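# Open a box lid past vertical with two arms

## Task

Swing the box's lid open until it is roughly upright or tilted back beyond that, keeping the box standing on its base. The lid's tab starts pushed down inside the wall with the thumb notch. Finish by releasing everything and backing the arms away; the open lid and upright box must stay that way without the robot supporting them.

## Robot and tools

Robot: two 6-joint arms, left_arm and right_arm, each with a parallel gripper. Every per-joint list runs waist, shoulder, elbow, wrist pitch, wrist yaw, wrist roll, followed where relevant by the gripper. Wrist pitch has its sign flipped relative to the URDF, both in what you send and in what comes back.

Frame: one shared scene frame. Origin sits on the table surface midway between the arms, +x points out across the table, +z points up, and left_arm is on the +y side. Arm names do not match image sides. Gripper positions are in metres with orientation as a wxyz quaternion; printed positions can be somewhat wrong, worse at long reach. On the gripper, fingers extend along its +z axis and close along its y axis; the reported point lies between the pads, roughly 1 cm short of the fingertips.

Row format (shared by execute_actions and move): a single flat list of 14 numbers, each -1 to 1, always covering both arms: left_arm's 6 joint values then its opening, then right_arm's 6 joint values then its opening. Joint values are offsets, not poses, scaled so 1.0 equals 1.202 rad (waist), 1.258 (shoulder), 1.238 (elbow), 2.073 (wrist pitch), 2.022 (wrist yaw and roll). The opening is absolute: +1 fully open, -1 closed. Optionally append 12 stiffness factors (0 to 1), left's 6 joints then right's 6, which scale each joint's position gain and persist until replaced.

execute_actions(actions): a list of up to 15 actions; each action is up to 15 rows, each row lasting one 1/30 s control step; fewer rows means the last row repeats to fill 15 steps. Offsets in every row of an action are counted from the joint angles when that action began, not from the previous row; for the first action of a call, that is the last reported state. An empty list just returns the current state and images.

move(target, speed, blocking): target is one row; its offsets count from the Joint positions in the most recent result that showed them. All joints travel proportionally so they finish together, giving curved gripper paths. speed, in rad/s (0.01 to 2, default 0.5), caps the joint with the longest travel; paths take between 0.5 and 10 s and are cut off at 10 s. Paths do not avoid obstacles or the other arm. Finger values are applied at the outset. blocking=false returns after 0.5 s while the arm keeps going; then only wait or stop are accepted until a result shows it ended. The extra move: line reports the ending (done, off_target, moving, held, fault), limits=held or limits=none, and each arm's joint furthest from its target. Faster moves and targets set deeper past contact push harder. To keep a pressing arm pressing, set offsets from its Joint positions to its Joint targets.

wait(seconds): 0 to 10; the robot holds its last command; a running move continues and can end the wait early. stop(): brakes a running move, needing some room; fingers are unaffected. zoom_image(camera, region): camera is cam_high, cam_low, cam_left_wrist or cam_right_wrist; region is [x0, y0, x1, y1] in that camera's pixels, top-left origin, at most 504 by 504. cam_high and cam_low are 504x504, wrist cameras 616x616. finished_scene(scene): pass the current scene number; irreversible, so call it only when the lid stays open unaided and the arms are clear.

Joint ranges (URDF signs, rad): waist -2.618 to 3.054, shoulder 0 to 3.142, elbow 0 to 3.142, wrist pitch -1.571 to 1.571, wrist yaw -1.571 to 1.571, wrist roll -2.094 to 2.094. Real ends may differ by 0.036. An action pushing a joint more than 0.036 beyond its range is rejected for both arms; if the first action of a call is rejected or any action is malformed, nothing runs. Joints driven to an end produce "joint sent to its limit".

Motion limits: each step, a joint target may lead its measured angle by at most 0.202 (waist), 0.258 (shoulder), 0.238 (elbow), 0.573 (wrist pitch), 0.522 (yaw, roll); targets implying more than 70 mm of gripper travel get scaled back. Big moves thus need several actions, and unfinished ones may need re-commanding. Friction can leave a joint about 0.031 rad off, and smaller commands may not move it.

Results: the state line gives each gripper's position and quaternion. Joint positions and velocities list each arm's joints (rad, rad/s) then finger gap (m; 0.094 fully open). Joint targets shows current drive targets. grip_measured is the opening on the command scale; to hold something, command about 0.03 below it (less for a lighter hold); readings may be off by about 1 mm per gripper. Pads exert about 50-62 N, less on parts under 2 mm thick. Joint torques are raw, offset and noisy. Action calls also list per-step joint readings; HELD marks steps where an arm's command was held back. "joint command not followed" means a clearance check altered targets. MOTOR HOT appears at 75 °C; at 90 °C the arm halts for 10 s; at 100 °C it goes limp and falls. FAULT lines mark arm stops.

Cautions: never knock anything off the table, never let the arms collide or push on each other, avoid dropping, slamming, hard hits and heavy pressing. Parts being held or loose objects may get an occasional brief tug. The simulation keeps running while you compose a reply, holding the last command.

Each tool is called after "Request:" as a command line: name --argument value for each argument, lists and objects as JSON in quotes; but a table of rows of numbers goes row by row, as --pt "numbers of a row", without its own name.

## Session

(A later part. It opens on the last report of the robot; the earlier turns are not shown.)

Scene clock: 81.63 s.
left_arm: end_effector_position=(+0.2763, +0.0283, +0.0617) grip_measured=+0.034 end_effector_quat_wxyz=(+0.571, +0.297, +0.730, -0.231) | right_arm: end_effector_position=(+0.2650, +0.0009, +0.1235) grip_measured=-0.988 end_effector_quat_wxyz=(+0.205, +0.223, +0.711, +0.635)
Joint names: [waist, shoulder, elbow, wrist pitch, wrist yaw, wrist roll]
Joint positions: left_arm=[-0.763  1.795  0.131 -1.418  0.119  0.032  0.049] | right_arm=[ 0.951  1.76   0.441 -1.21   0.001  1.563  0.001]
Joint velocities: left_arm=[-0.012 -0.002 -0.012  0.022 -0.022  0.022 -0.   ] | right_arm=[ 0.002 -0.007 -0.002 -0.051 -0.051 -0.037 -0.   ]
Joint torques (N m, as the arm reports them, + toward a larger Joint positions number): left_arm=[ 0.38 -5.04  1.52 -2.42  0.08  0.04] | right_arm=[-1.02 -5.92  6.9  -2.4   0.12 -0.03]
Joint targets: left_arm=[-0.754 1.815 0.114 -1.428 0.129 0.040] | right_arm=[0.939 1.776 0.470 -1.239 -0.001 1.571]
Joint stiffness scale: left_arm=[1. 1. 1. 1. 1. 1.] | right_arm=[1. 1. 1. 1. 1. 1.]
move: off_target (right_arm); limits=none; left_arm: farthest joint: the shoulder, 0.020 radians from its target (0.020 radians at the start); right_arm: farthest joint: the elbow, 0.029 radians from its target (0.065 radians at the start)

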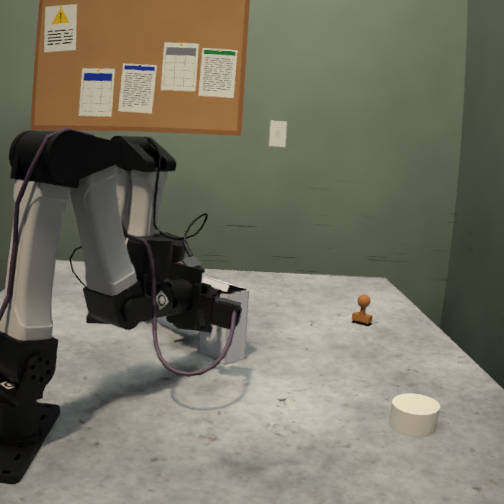

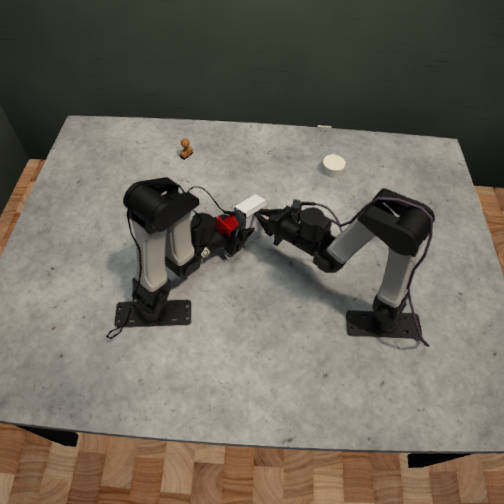

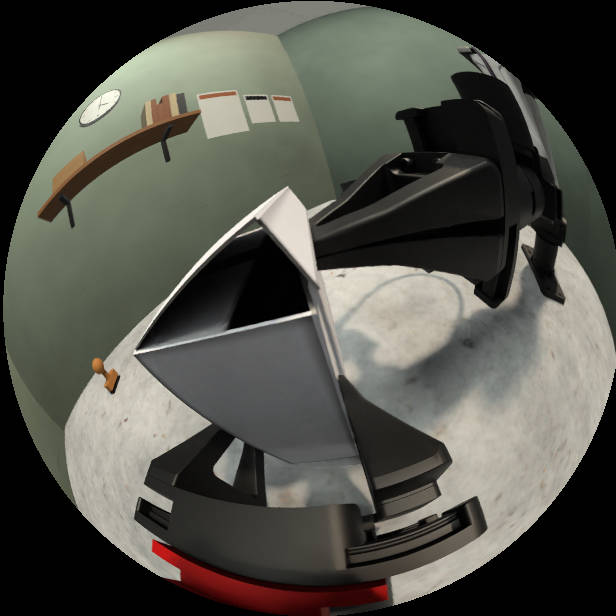

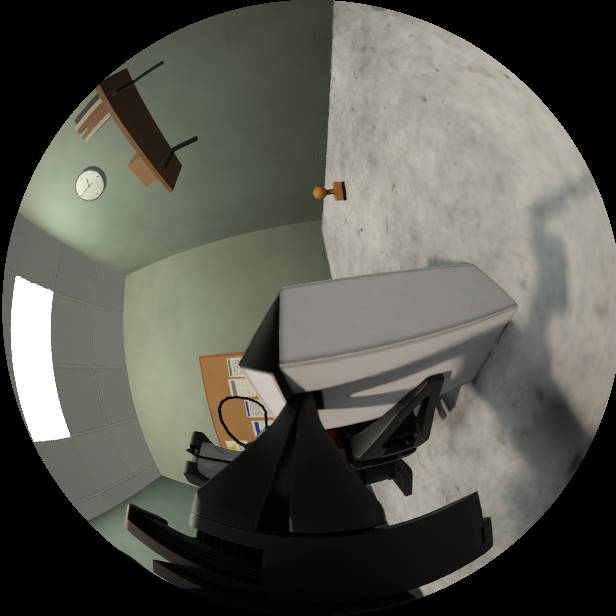

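Request:
execute_actions --actions '[[[0.0075,0.0159,-0.0137,-0.0048,0.0049,0.004,0.02,-0.01,-0.008,0.0234,-0.014,-0.001,0.004,-1.0],[0.0075,0.0159,-0.0137,-0.0048,0.0049,0.004,0.02,-0.01,-0.016,0.0242,-0.014,-0.001,0.004,-1.0],[0.0075,0.0159,-0.0137,-0.0048,0.0049,0.004,0.02,-0.01,-0.019,0.025,-0.014,-0.001,0.004,-1.0],[0.0075,0.0159,-0.0137,-0.0048,0.0049,0.004,0.02,-0.01,-0.022,0.0258,-0.014,-0.001,0.004,-1.0],[0.0075,0.0159,-0.0137,-0.0048,0.0049,0.004,0.02,-0.01,-0.025,0.0266,-0.014,-0.001,0.004,-1.0],[0.0075,0.0159,-0.0137,-0.0048,0.0049,0.004,0.02,-0.01,-0.028,0.0274,-0.014,-0.001,0.004,-1.0],[0.0075,0.0159,-0.0137,-0.0048,0.0049,0.004,0.02,-0.01,-0.031,0.0282,-0.014,-0.001,0.004,-1.0],[0.0075,0.0159,-0.0137,-0.0048,0.0049,0.004,0.02,-0.01,-0.034,0.029,-0.014,-0.001,0.004,-1.0],[0.0075,0.0159,-0.0137,-0.0048,0.0049,0.004,0.02,-0.01,-0.037,0.0298,-0.014,-0.001,0.004,-1.0],[0.0075,0.0159,-0.0137,-0.0048,0.0049,0.004,0.02,-0.01,-0.040,0.0306,-0.014,-0.001,0.004,-1.0],[0.0075,0.0159,-0.0137,-0.0048,0.0049,0.004,0.02,-0.01,-0.043,0.0312,-0.014,-0.001,0.004,-1.0],[0.0075,0.0159,-0.0137,-0.0048,0.0049,0.004,0.02,-0.01,-0.0456,0.0315,-0.014,-0.001,0.004,-1.0]]]'

Request:
execute_actions --actions '[]'

Scene clock: 87.40 s.
left_arm: end_effector_position=(+0.2760, +0.0280, +0.0619) grip_measured=+0.034 end_effector_quat_wxyz=(+0.571, +0.297, +0.730, -0.232) | right_arm: end_effector_position=(+0.2663, +0.0029, +0.1415) grip_measured=-0.988 end_effector_quat_wxyz=(+0.210, +0.218, +0.696, +0.651)
Joint names: [waist, shoulder, elbow, wrist pitch, wrist yaw, wrist roll]
Joint positions: left_arm=[-0.763  1.795  0.131 -1.419  0.122  0.032  0.049] | right_arm=[ 0.951  1.729  0.453 -1.211  0.001  1.563  0.001]
Joint velocities: left_arm=[-0.012 -0.007  0.007  0.051  0.007  0.007 -0.002] | right_arm=[-0.002 -0.042  0.046 -0.037  0.022 -0.007 -0.   ]
Joint torques (N m, as the arm reports them, + toward a larger Joint positions number): left_arm=[ 0.4  -5.03  1.42 -2.42  0.09  0.04] | right_arm=[-1.02 -9.39  6.69 -2.32  0.11 -0.02]
Joint targets: left_arm=[-0.754 1.815 0.114 -1.428 0.129 0.040] | right_arm=[0.939 1.703 0.480 -1.239 -0.001 1.571]
Joint stiffness scale: left_arm=[1. 1. 1. 1. 1. 1.] | right_arm=[1. 1. 1. 1. 1. 1.]
Step readings (joint positions):
0: left_arm=[-0.763 1.795 0.131 -1.418 0.119 0.032] | right_arm=[0.951 1.760 0.441 -1.210 0.001 1.563]
1: left_arm=[-0.763 1.795 0.131 -1.418 0.119 0.032] | right_arm=[0.951 1.760 0.441 -1.210 0.001 1.563]
2: left_arm=[-0.763 1.795 0.131 -1.418 0.119 0.032] | right_arm=[0.951 1.760 0.441 -1.210 0.001 1.563]
4: left_arm=[-0.763 1.795 0.131 -1.418 0.119 0.032] | right_arm=[0.951 1.760 0.441 -1.210 0.001 1.563]
8: left_arm=[-0.763 1.795 0.131 -1.418 0.119 0.032] | right_arm=[0.951 1.756 0.441 -1.210 0.001 1.563]
15: Joint positions above

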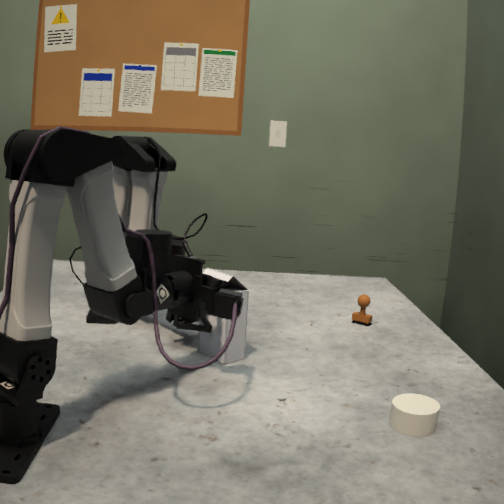

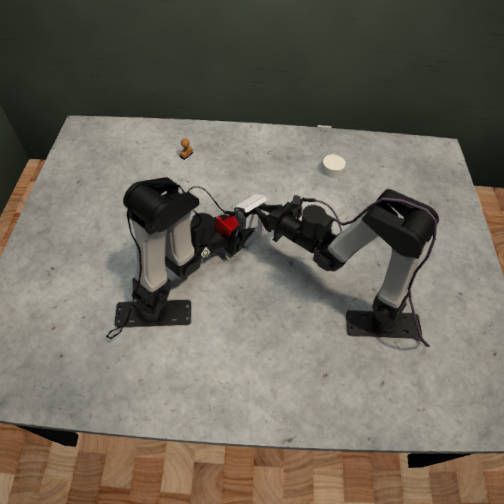

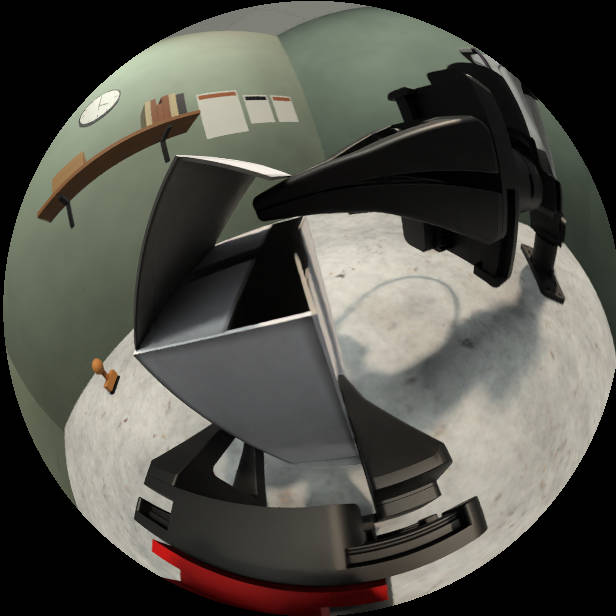

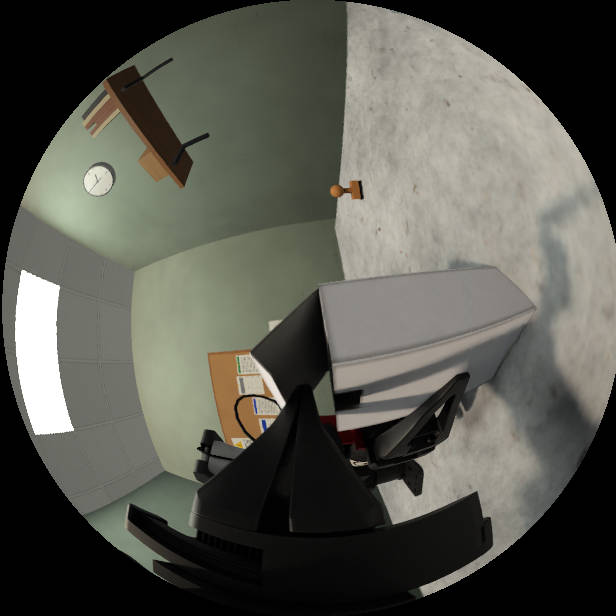

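Scene clock: 87.40 s.
left_arm: end_effector_position=(+0.2760, +0.0280, +0.0619) grip_measured=+0.034 end_effector_quat_wxyz=(+0.571, +0.297, +0.730, -0.232) | right_arm: end_effector_position=(+0.2663, +0.0029, +0.1415) grip_measured=-0.988 end_effector_quat_wxyz=(+0.210, +0.218, +0.696, +0.651)
Joint names: [waist, shoulder, elbow, wrist pitch, wrist yaw, wrist roll]
Joint positions: left_arm=[-0.763  1.795  0.131 -1.419  0.122  0.032  0.049] | right_arm=[ 0.951  1.729  0.453 -1.211  0.001  1.563  0.001]
Joint velocities: left_arm=[-0.012 -0.007  0.007  0.051  0.007  0.007 -0.002] | right_arm=[-0.002 -0.042  0.046 -0.037  0.022 -0.007 -0.   ]
Joint torques (N m, as the arm reports them, + toward a larger Joint positions number): left_arm=[ 0.4  -5.03  1.42 -2.42  0.09  0.04] | right_arm=[-1.02 -9.39  6.69 -2.32  0.11 -0.02]
Joint targets: left_arm=[-0.754 1.815 0.114 -1.428 0.129 0.040] | right_arm=[0.939 1.703 0.480 -1.239 -0.001 1.571]
Joint stiffness scale: left_arm=[1. 1. 1. 1. 1. 1.] | right_arm=[1. 1. 1. 1. 1. 1.]

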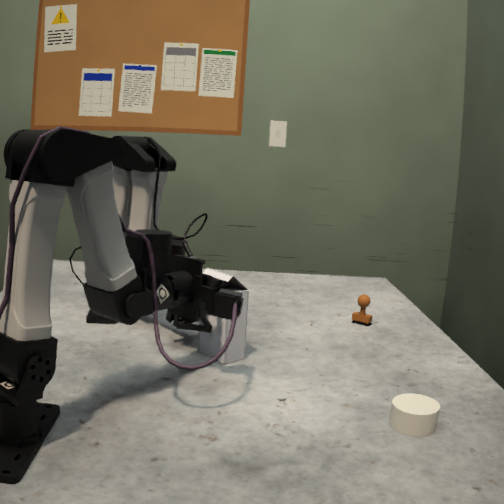

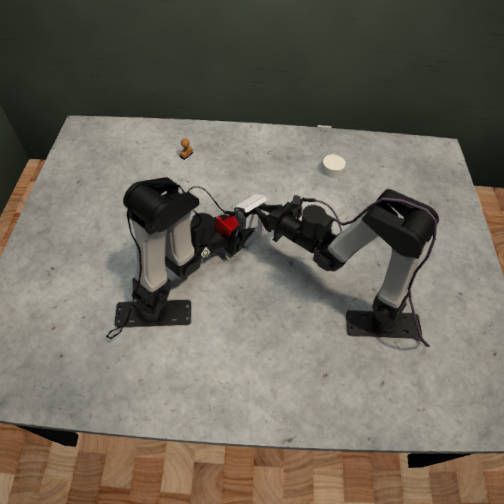

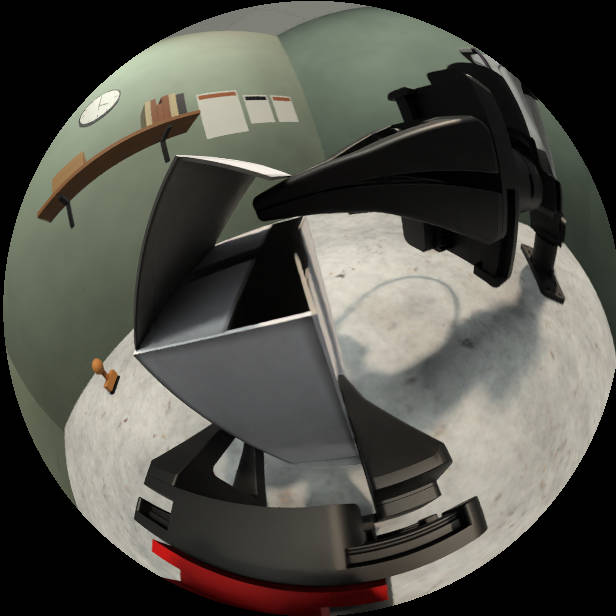

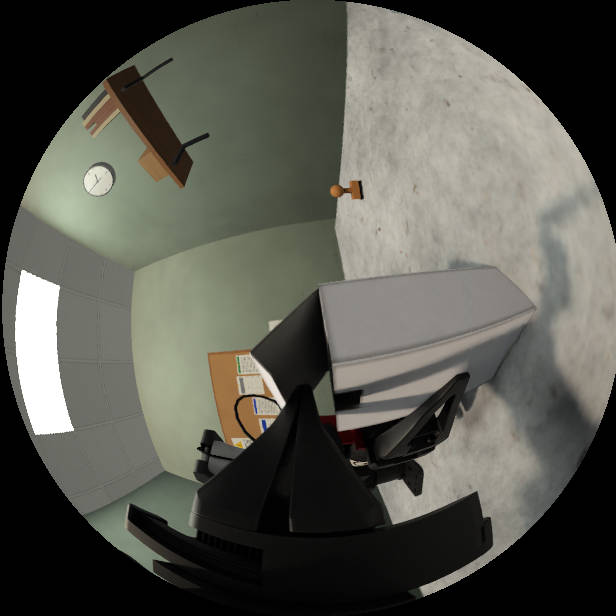

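Request:
execute_actions --actions '[[[0.0075,0.0159,-0.0137,-0.0043,0.0035,0.004,0.02,-0.01,-0.0213,0.0241,-0.004,-0.001,0.004,-1.0],[0.0075,0.0159,-0.0137,-0.0043,0.0035,0.004,0.02,-0.01,-0.0225,0.0286,0.004,-0.001,0.004,-1.0],[0.0075,0.0159,-0.0137,-0.0043,0.0035,0.004,0.02,-0.01,-0.0246,0.0365,0.0144,-0.001,0.004,-1.0],[0.0075,0.0159,-0.0137,-0.0043,0.0035,0.004,0.02,-0.01,-0.0273,0.0467,0.0244,-0.001,0.004,-1.0],[0.0075,0.0159,-0.0137,-0.0043,0.0035,0.004,0.02,-0.01,-0.0304,0.058,0.0355,-0.001,0.004,-1.0],[0.0075,0.0159,-0.0137,-0.0043,0.0035,0.004,0.02,-0.01,-0.0337,0.0704,0.0477,-0.001,0.004,-1.0],[0.0075,0.0159,-0.0137,-0.0043,0.0035,0.004,0.02,-0.01,-0.037,0.0829,0.0599,-0.001,0.004,-1.0],[0.0075,0.0159,-0.0137,-0.0043,0.0035,0.004,0.02,-0.01,-0.0403,0.0953,0.0722,-0.001,0.004,-1.0],[0.0075,0.0159,-0.0137,-0.0043,0.0035,0.004,0.02,-0.01,-0.0434,0.1066,0.0833,-0.001,0.004,-1.0],[0.0075,0.0159,-0.0137,-0.0043,0.0035,0.004,0.02,-0.01,-0.0461,0.1168,0.0932,-0.001,0.004,-1.0],[0.0075,0.0159,-0.0137,-0.0043,0.0035,0.004,0.02,-0.01,-0.0482,0.1247,0.101,-0.001,0.004,-1.0],[0.0075,0.0159,-0.0137,-0.0043,0.0035,0.004,0.02,-0.01,-0.0497,0.1304,0.1066,-0.001,0.004,-1.0],[0.0075,0.0159,-0.0137,-0.0043,0.0035,0.004,0.02,-0.01,-0.0509,0.1349,0.111,-0.001,0.004,-1.0]]]'

Request:
wait --seconds 0.4

Scene clock: 93.77 s.
left_arm: end_effector_position=(+0.2758, +0.0277, +0.0619) grip_measured=+0.034 end_effector_quat_wxyz=(+0.570, +0.298, +0.729, -0.233) | right_arm: end_effector_position=(+0.2816, +0.0246, +0.1707) grip_measured=-0.988 end_effector_quat_wxyz=(+0.210, +0.218, +0.695, +0.652)
Joint names: [waist, shoulder, elbow, wrist pitch, wrist yaw, wrist roll]
Joint positions: left_arm=[-0.763  1.795  0.131 -1.419  0.124  0.032  0.049] | right_arm=[ 0.951  1.688  0.594 -1.033  0.001  1.563  0.001]
Joint velocities: left_arm=[ 0.002  0.002 -0.002  0.007 -0.037 -0.066  0.   ] | right_arm=[-0.002 -0.051  0.066  0.227  0.007  0.037 -0.001]
Joint torques (N m, as the arm reports them, + toward a larger Joint positions number): left_arm=[ 0.36 -5.05  1.52 -2.39  0.04  0.04] | right_arm=[-1.01 -9.73  7.27 -1.91  0.11 -0.02]
Joint targets: left_arm=[-0.754 1.815 0.114 -1.428 0.129 0.040] | right_arm=[0.939 1.664 0.620 -0.981 -0.001 1.571]
Joint stiffness scale: left_arm=[1. 1. 1. 1. 1. 1.] | right_arm=[1. 1. 1. 1. 1. 1.]
Step readings (joint positions):
0: left_arm=[-0.763 1.795 0.131 -1.419 0.124 0.032] | right_arm=[0.951 1.727 0.455 -1.212 0.001 1.563]
1: left_arm=[-0.763 1.795 0.131 -1.419 0.124 0.032] | right_arm=[0.951 1.727 0.455 -1.212 0.001 1.563]
2: left_arm=[-0.763 1.795 0.131 -1.419 0.124 0.032] | right_arm=[0.951 1.727 0.455 -1.212 0.001 1.563]
4: left_arm=[-0.763 1.795 0.131 -1.419 0.124 0.032] | right_arm=[0.951 1.727 0.463 -1.199 0.001 1.563]
8: left_arm=[-0.763 1.795 0.131 -1.419 0.124 0.032] | right_arm=[0.951 1.718 0.514 -1.136 0.001 1.563]
15: Joint positions above

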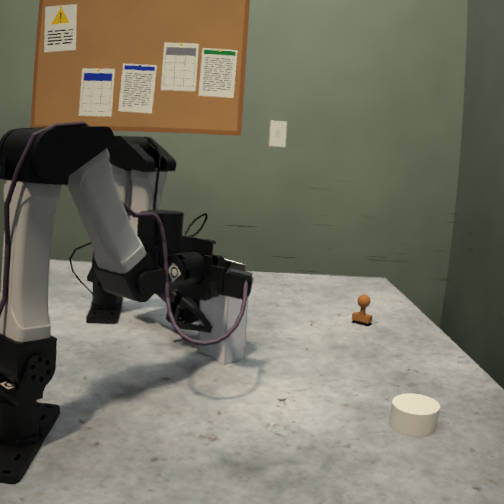

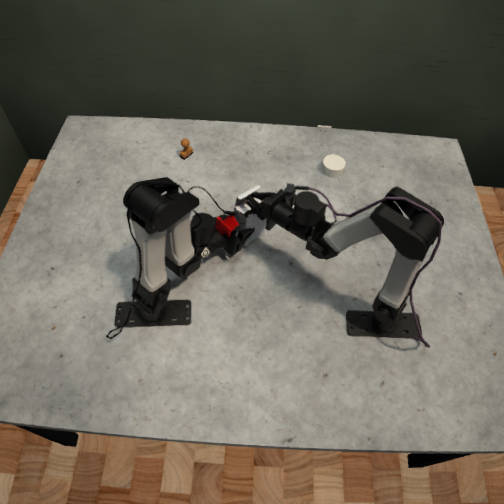

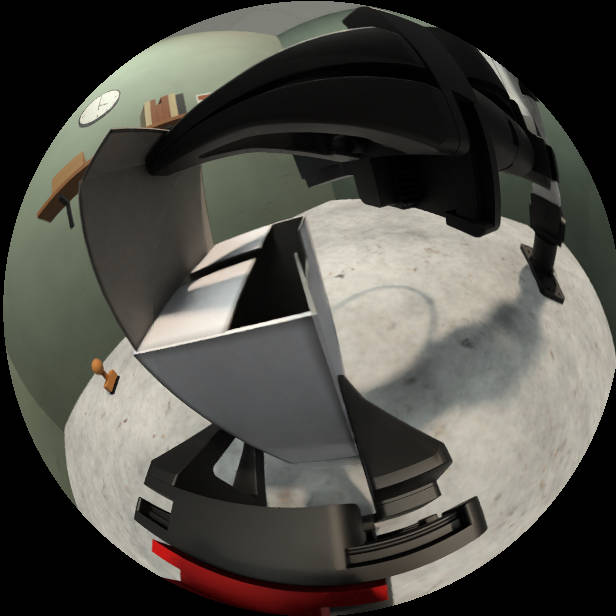

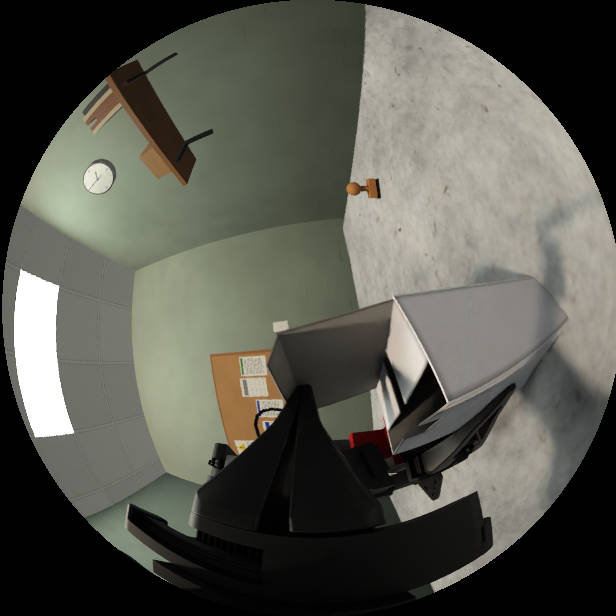

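Scene clock: 94.17 s.
left_arm: end_effector_position=(+0.2758, +0.0277, +0.0619) grip_measured=+0.034 end_effector_quat_wxyz=(+0.570, +0.298, +0.729, -0.233) | right_arm: end_effector_position=(+0.2813, +0.0241, +0.1613) grip_measured=-0.988 end_effector_quat_wxyz=(+0.205, +0.222, +0.708, +0.638)
Joint names: [waist, shoulder, elbow, wrist pitch, wrist yaw, wrist roll]
Joint positions: left_arm=[-0.763  1.795  0.131 -1.419  0.124  0.032  0.049] | right_arm=[ 0.951  1.687  0.596 -0.989  0.001  1.563  0.001]
Joint velocities: left_arm=[-0.022 -0.002  0.002  0.095  0.007 -0.095 -0.001] | right_arm=[-0.012 -0.002  0.002  0.007 -0.051 -0.066 -0.001]
Joint torques (N m, as the arm reports them, + toward a larger Joint positions number): left_arm=[ 0.38 -5.03  1.52 -2.41  0.04  0.04] | right_arm=[-0.99 -9.93  7.55 -2.06  0.11 -0.03]
Joint targets: left_arm=[-0.754 1.815 0.114 -1.428 0.129 0.040] | right_arm=[0.939 1.664 0.620 -0.981 -0.001 1.571]
Joint stiffness scale: left_arm=[1. 1. 1. 1. 1. 1.] | right_arm=[1. 1. 1. 1. 1. 1.]
wait: 0.40 s; no rest

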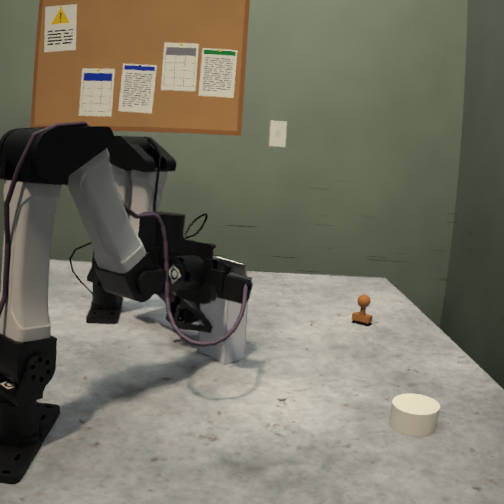

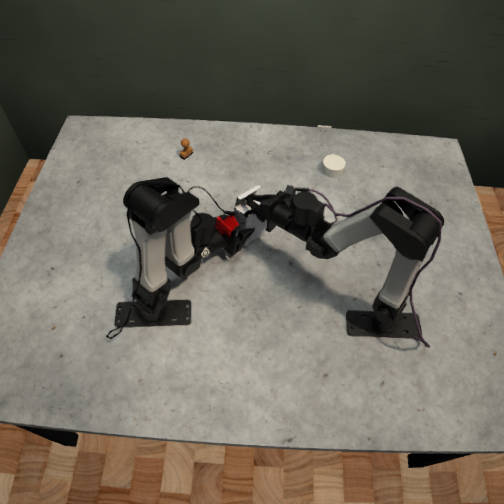

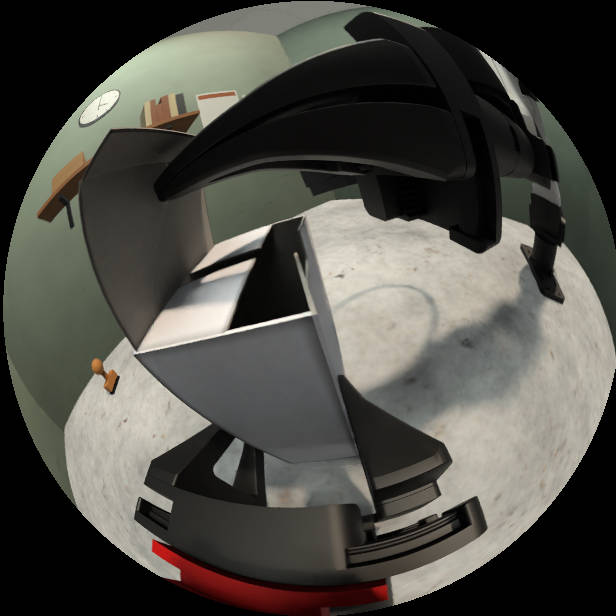

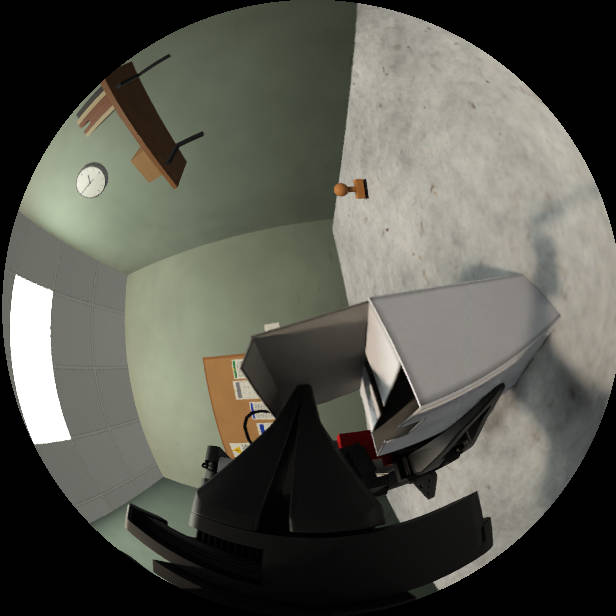

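Request:
move --target '[0.0075, 0.0159, -0.0137, -0.0043, 0.0025, 0.004, 0.02, -0.0225, -0.0183, 0.183, 0.1763, -0.001, 0.004, -1.0]' --speed 0.4

Scene clock: 97.67 s.
left_arm: end_effector_position=(+0.2758, +0.0277, +0.0619) grip_measured=+0.034 end_effector_quat_wxyz=(+0.570, +0.298, +0.729, -0.233) | right_arm: end_effector_position=(+0.3032, +0.0422, +0.1601) grip_measured=-0.988 end_effector_quat_wxyz=(+0.191, +0.243, +0.754, +0.579)
Joint names: [waist, shoulder, elbow, wrist pitch, wrist yaw, wrist roll]
Joint positions: left_arm=[-0.763  1.795  0.131 -1.419  0.124  0.032  0.049] | right_arm=[ 0.936  1.687  0.797 -0.632  0.001  1.563  0.001]
Joint velocities: left_arm=[-0.012  0.002 -0.002 -0.007  0.066  0.037 -0.   ] | right_arm=[ 0.002 -0.007 -0.002  0.022 -0.007 -0.037 -0.   ]
Joint torques (N m, as the arm reports them, + toward a larger Joint positions number): left_arm=[ 0.38 -5.04  1.52 -2.41  0.04  0.04] | right_arm=[ -1.01 -10.81   8.43  -2.04   0.12  -0.02]
Joint targets: left_arm=[-0.754 1.815 0.114 -1.428 0.129 0.040] | right_arm=[0.924 1.664 0.823 -0.624 -0.001 1.571]
Joint stiffness scale: left_arm=[1. 1. 1. 1. 1. 1.] | right_arm=[1. 1. 1. 1. 1. 1.]
move: off_target (right_arm); limits=none; left_arm: farthest joint: the shoulder, 0.020 radians from its target (0.020 radians at the start); right_arm: farthest joint: the elbow, 0.026 radians from its target (0.226 radians at the start)

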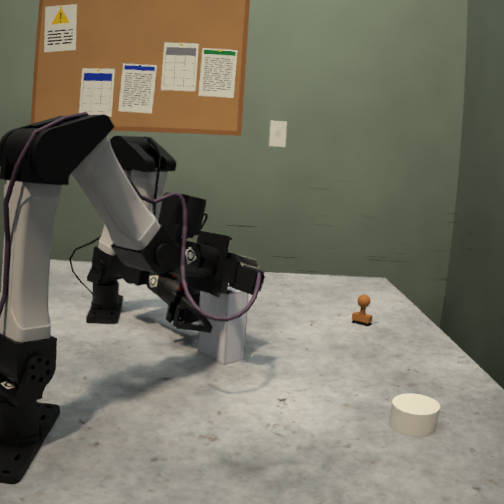

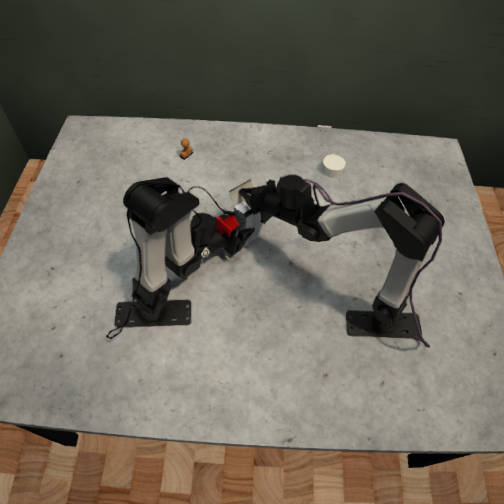

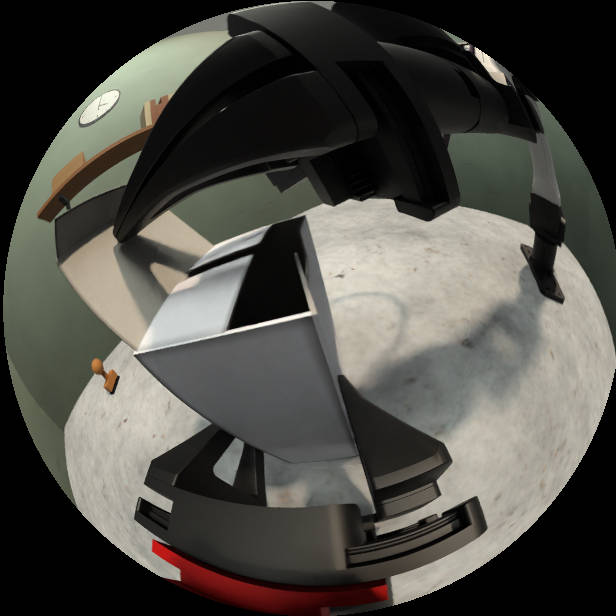

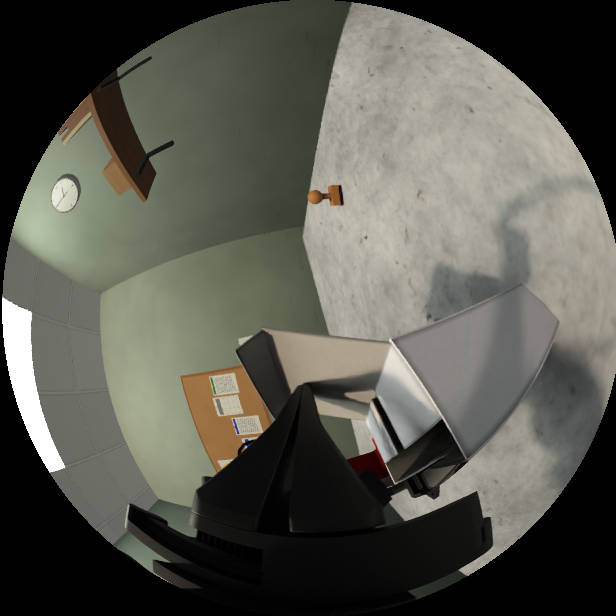

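Request:
move --target '[0.0075, 0.0159, -0.0137, -0.0043, 0.0025, 0.004, 0.02, -0.25, -0.4758, -0.3092, 0.1243, -0.001, 0.004, -1.0]' --speed 0.7

Scene clock: 100.83 s.
left_arm: end_effector_position=(+0.2758, +0.0277, +0.0619) grip_measured=+0.034 end_effector_quat_wxyz=(+0.570, +0.298, +0.729, -0.233) | right_arm: end_effector_position=(+0.3061, -0.1311, +0.1701) grip_measured=-0.988 end_effector_quat_wxyz=(+0.265, +0.354, +0.723, +0.531)
Joint names: [waist, shoulder, elbow, wrist pitch, wrist yaw, wrist roll]
Joint positions: left_arm=[-0.763  1.795  0.131 -1.419  0.124  0.032  0.049] | right_arm=[ 0.646  1.111  0.431 -0.38   0.     1.563  0.001]
Joint velocities: left_arm=[-0.017 -0.012 -0.002 -0.037  0.051 -0.051  0.   ] | right_arm=[-0.012  0.002  0.017 -0.051 -0.037  0.022 -0.001]
Joint torques (N m, as the arm reports them, + toward a larger Joint positions number): left_arm=[ 0.38 -5.04  1.52 -2.41  0.04  0.04] | right_arm=[-0.93 -5.34  5.7  -2.04  0.14 -0.02]
Joint targets: left_arm=[-0.754 1.815 0.114 -1.428 0.129 0.040] | right_arm=[0.635 1.089 0.414 -0.374 -0.001 1.571]
Joint stiffness scale: left_arm=[1. 1. 1. 1. 1. 1.] | right_arm=[1. 1. 1. 1. 1. 1.]
move: off_target (right_arm); limits=none; left_arm: farthest joint: the shoulder, 0.020 radians from its target (0.020 radians at the start); right_arm: farthest joint: the shoulder, 0.022 radians from its target (0.599 radians at the start)

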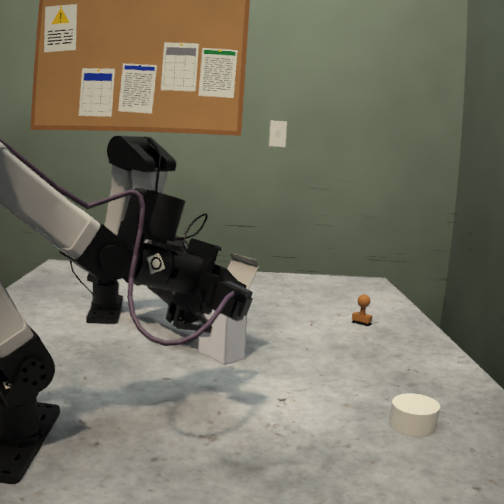

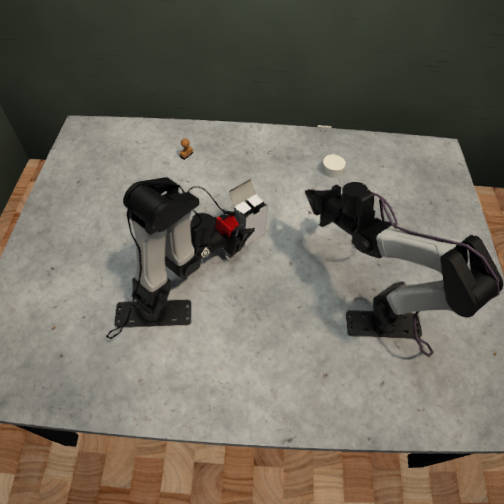

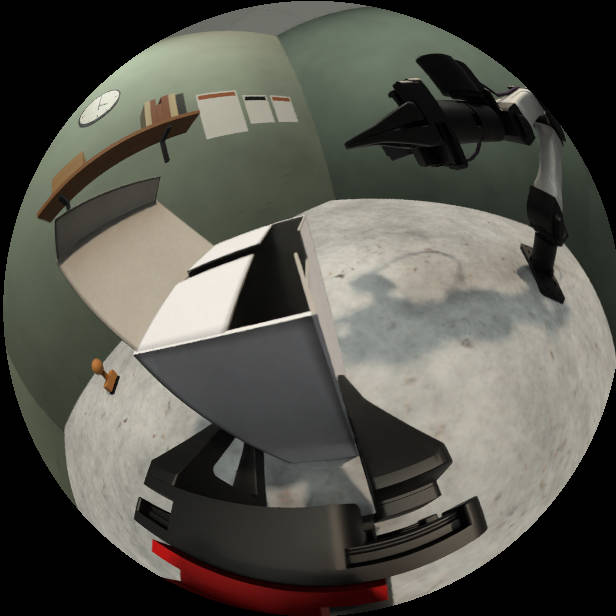

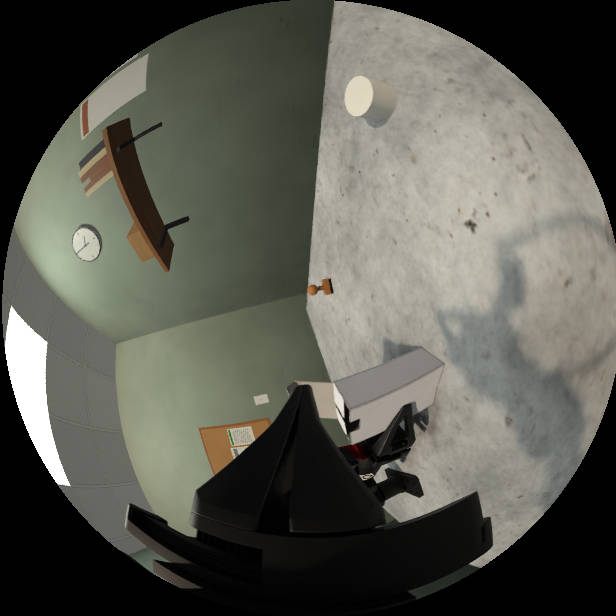

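Request:
execute_actions --actions '[[[0.0075,0.0159,-0.0137,-0.0043,0.0025,0.004,0.05,-0.0092,-0.0175,-0.0137,0.0029,0.0,0.004,-1.0],[0.0075,0.0159,-0.0137,-0.0043,0.0025,0.004,0.08,-0.0092,-0.0175,-0.0137,0.0029,0.0,0.004,-1.0],[0.0075,0.0159,-0.0137,-0.0043,0.0025,0.004,0.11,-0.0092,-0.0175,-0.0137,0.0029,0.0,0.004,-1.0],[0.0075,0.0159,-0.0137,-0.0043,0.0025,0.004,0.15,-0.0092,-0.0175,-0.0137,0.0029,0.0,0.004,-1.0],[0.0075,0.0159,-0.0137,-0.0043,0.0025,0.004,0.2,-0.0092,-0.0175,-0.0137,0.0029,0.0,0.004,-1.0],[0.0075,0.0159,-0.0137,-0.0043,0.0025,0.004,0.35,-0.0092,-0.0175,-0.0137,0.0029,0.0,0.004,-1.0],[0.0075,0.0159,-0.0137,-0.0043,0.0025,0.004,0.6,-0.0092,-0.0175,-0.0137,0.0029,0.0,0.004,-1.0],[0.0075,0.0159,-0.0137,-0.0043,0.0025,0.004,0.8,-0.0092,-0.0175,-0.0137,0.0029,0.0,0.004,-1.0]]]'

Request:
move --target '[0.0075, -0.97, -0.0654, 0.66, 0.0, 0.0, 0.8, -0.25, -0.3, -0.1, 0.1, 0.0, 0.0, -1.0]' --speed 1.0

Scene clock: 104.70 s.
left_arm: end_effector_position=(+0.2758, +0.0277, +0.0619) grip_measured=+0.797 end_effector_quat_wxyz=(+0.570, +0.298, +0.729, -0.233) | right_arm: end_effector_position=(+0.3061, -0.1311, +0.1700) grip_measured=-0.988 end_effector_quat_wxyz=(+0.265, +0.354, +0.723, +0.531)
Joint names: [waist, shoulder, elbow, wrist pitch, wrist yaw, wrist roll]
Joint positions: left_arm=[-0.763  1.795  0.131 -1.419  0.124  0.032  0.084] | right_arm=[ 0.646  1.111  0.431 -0.38   0.     1.563  0.001]
Joint velocities: left_arm=[ 0.007 -0.007 -0.002 -0.11   0.022 -0.066 -0.001] | right_arm=[-0.002  0.007 -0.012  0.066 -0.022 -0.007 -0.   ]
Joint torques (N m, as the arm reports them, + toward a larger Joint positions number): left_arm=[ 0.38 -5.04  1.52 -2.4   0.04  0.04] | right_arm=[-0.94 -5.34  5.7  -2.04  0.15 -0.02]
Joint targets: left_arm=[-0.754 1.815 0.114 -1.428 0.129 0.040] | right_arm=[0.635 1.089 0.414 -0.374 0.000 1.571]
Joint stiffness scale: left_arm=[1. 1. 1. 1. 1. 1.] | right_arm=[1. 1. 1. 1. 1. 1.]
Step readings (joint positions):
0: left_arm=[-0.763 1.795 0.131 -1.419 0.124 0.032] | right_arm=[0.646 1.111 0.431 -0.380 0.000 1.563]
1: left_arm=[-0.763 1.795 0.131 -1.419 0.124 0.032] | right_arm=[0.646 1.111 0.431 -0.380 0.000 1.563]
2: left_arm=[-0.763 1.795 0.131 -1.419 0.124 0.032] | right_arm=[0.646 1.111 0.431 -0.380 0.000 1.563]
4: left_arm=[-0.763 1.795 0.131 -1.419 0.124 0.032] | right_arm=[0.646 1.111 0.431 -0.380 0.000 1.563]
8: left_arm=[-0.763 1.795 0.131 -1.419 0.124 0.032] | right_arm=[0.646 1.111 0.431 -0.380 0.000 1.563]
15: Joint positions above

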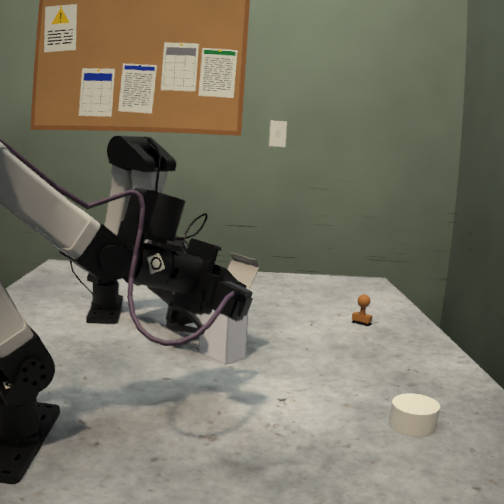

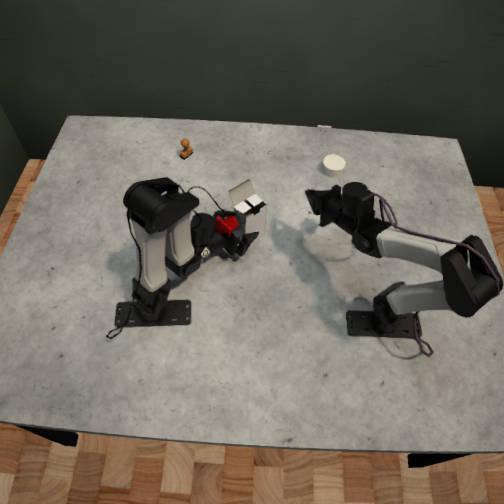

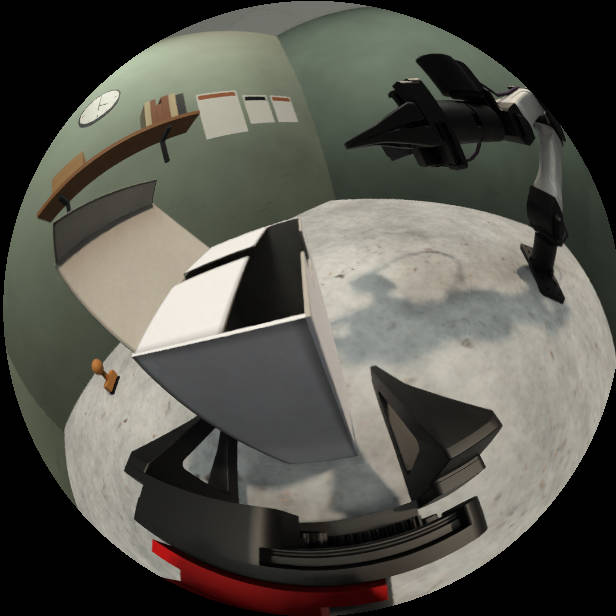

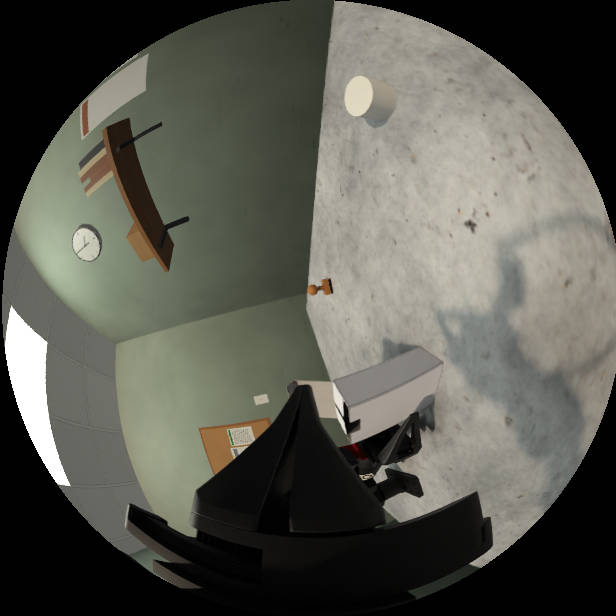

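Scene clock: 107.00 s.
left_arm: end_effector_position=(+0.2050, +0.0812, +0.0851) grip_measured=+0.797 end_effector_quat_wxyz=(+0.492, +0.312, +0.785, -0.211) | right_arm: end_effector_position=(+0.3082, -0.2416, +0.1852) grip_measured=-0.988 end_effector_quat_wxyz=(+0.350, +0.446, +0.652, +0.503)
Joint names: [waist, shoulder, elbow, wrist pitch, wrist yaw, wrist roll]
Joint positions: left_arm=[-0.763  0.594  0.069 -0.08   0.124  0.032  0.084] | right_arm=[ 0.358  0.755  0.324 -0.178  0.     1.563  0.001]
Joint velocities: left_arm=[-0.007 -0.012 -0.017  0.007 -0.095  0.066  0.001] | right_arm=[-0.007 -0.017 -0.002  0.066 -0.051 -0.066 -0.   ]
Joint torques (N m, as the arm reports them, + toward a larger Joint positions number): left_arm=[ 0.37 -2.15  5.98 -1.92  0.01 -0.02] | right_arm=[-1.01 -2.72  6.05 -2.05  0.14 -0.09]
Joint targets: left_arm=[-0.754 0.575 0.050 -0.051 0.124 0.032] | right_arm=[0.346 0.733 0.307 -0.172 0.000 1.563]
Joint stiffness scale: left_arm=[1. 1. 1. 1. 1. 1.] | right_arm=[1. 1. 1. 1. 1. 1.]
move: off_target (left_arm, right_arm); limits=none; left_arm: farthest joint: the wrist pitch, 0.029 radians from its target (1.368 radians at the start); right_arm: farthest joint: the shoulder, 0.021 radians from its target (0.377 radians at the start)

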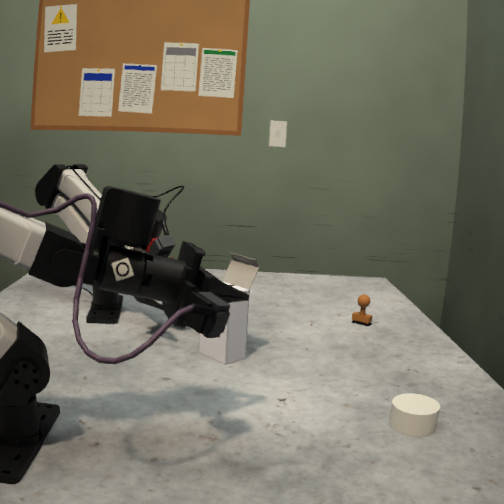

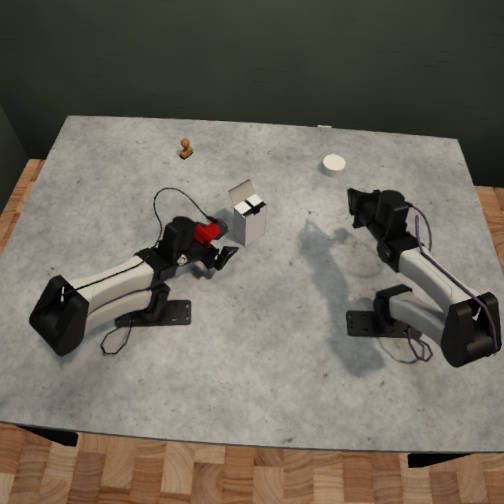

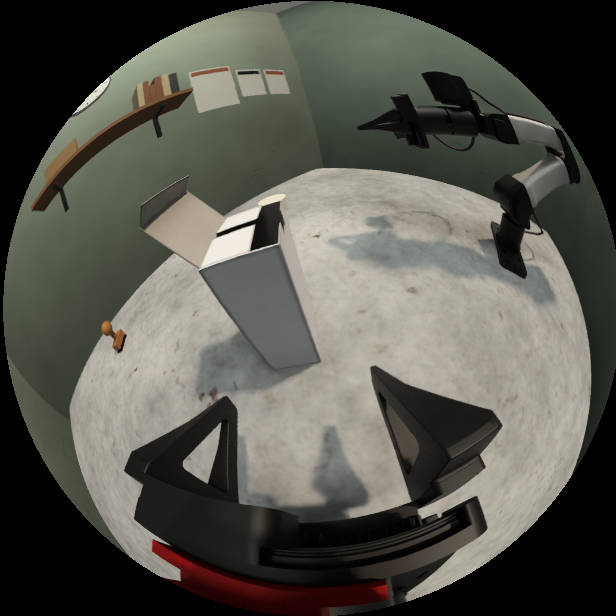

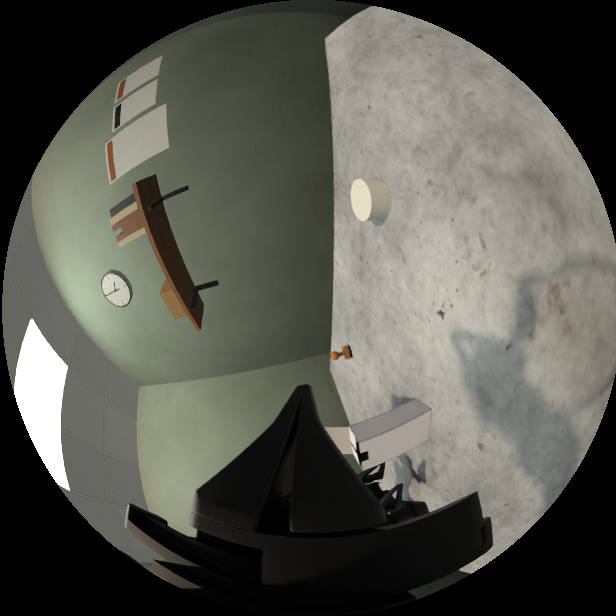

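Request:
execute_actions --actions '[]'

Scene clock: 108.60 s.
left_arm: end_effector_position=(+0.2049, +0.0812, +0.0850) grip_measured=+0.797 end_effector_quat_wxyz=(+0.491, +0.312, +0.785, -0.211) | right_arm: end_effector_position=(+0.3082, -0.2416, +0.1852) grip_measured=-0.988 end_effector_quat_wxyz=(+0.350, +0.446, +0.652, +0.503)
Joint names: [waist, shoulder, elbow, wrist pitch, wrist yaw, wrist roll]
Joint positions: left_arm=[-0.763  0.594  0.069 -0.079  0.124  0.032  0.084] | right_arm=[ 0.358  0.755  0.324 -0.178  0.     1.563  0.001]
Joint velocities: left_arm=[-0.007 -0.007 -0.007  0.007  0.007  0.022 -0.001] | right_arm=[-0.012 -0.007 -0.002  0.037  0.022 -0.022  0.   ]
Joint torques (N m, as the arm reports them, + toward a larger Joint positions number): left_arm=[ 0.38 -2.16  5.98 -1.94  0.01 -0.02] | right_arm=[-1.03 -2.74  6.04 -2.05  0.15 -0.09]
Joint targets: left_arm=[-0.754 0.575 0.050 -0.051 0.124 0.032] | right_arm=[0.346 0.733 0.307 -0.173 0.000 1.563]
Joint stiffness scale: left_arm=[1. 1. 1. 1. 1. 1.] | right_arm=[1. 1. 1. 1. 1. 1.]

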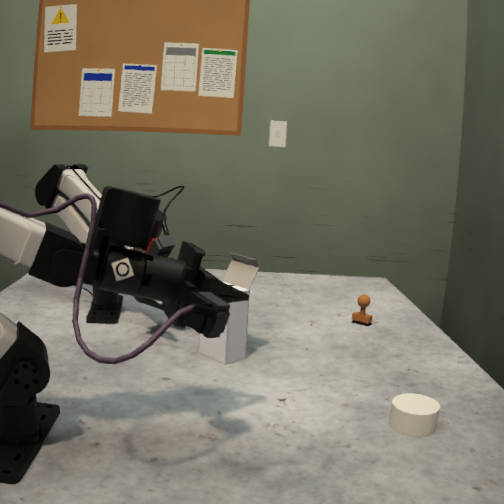

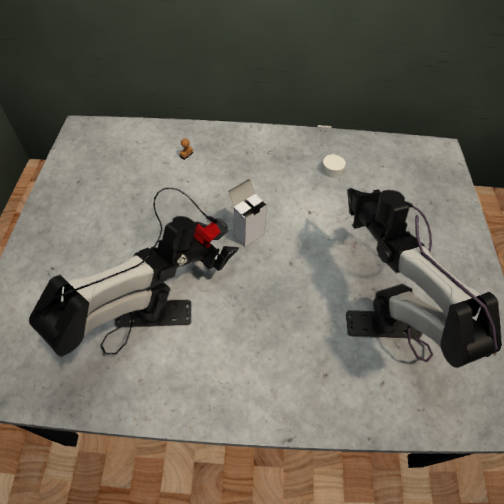

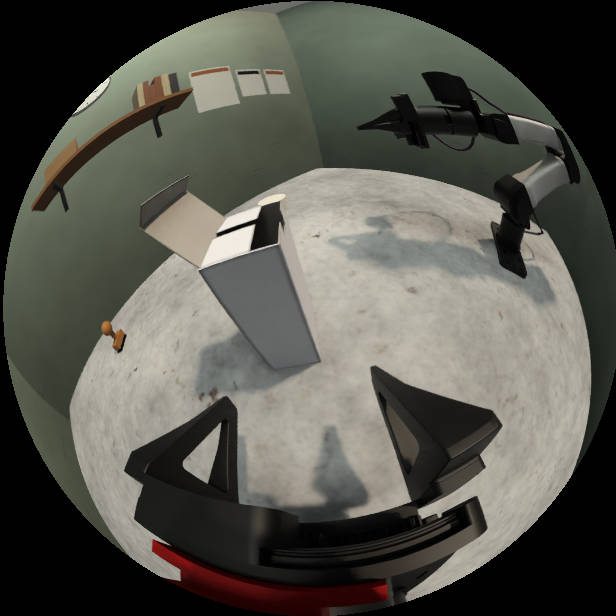

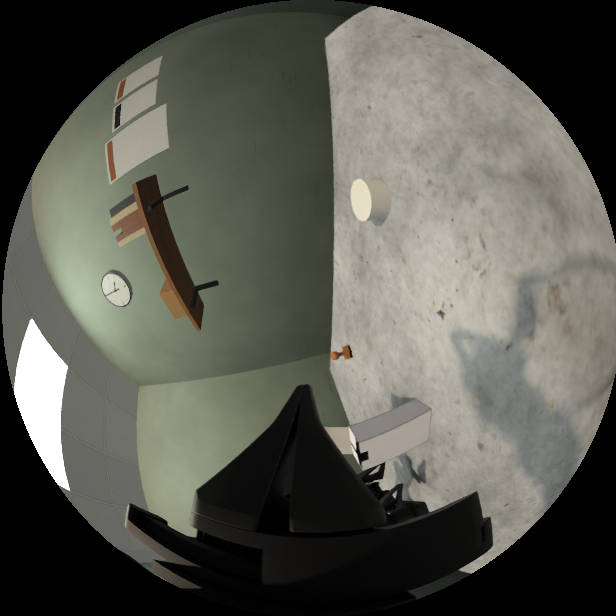

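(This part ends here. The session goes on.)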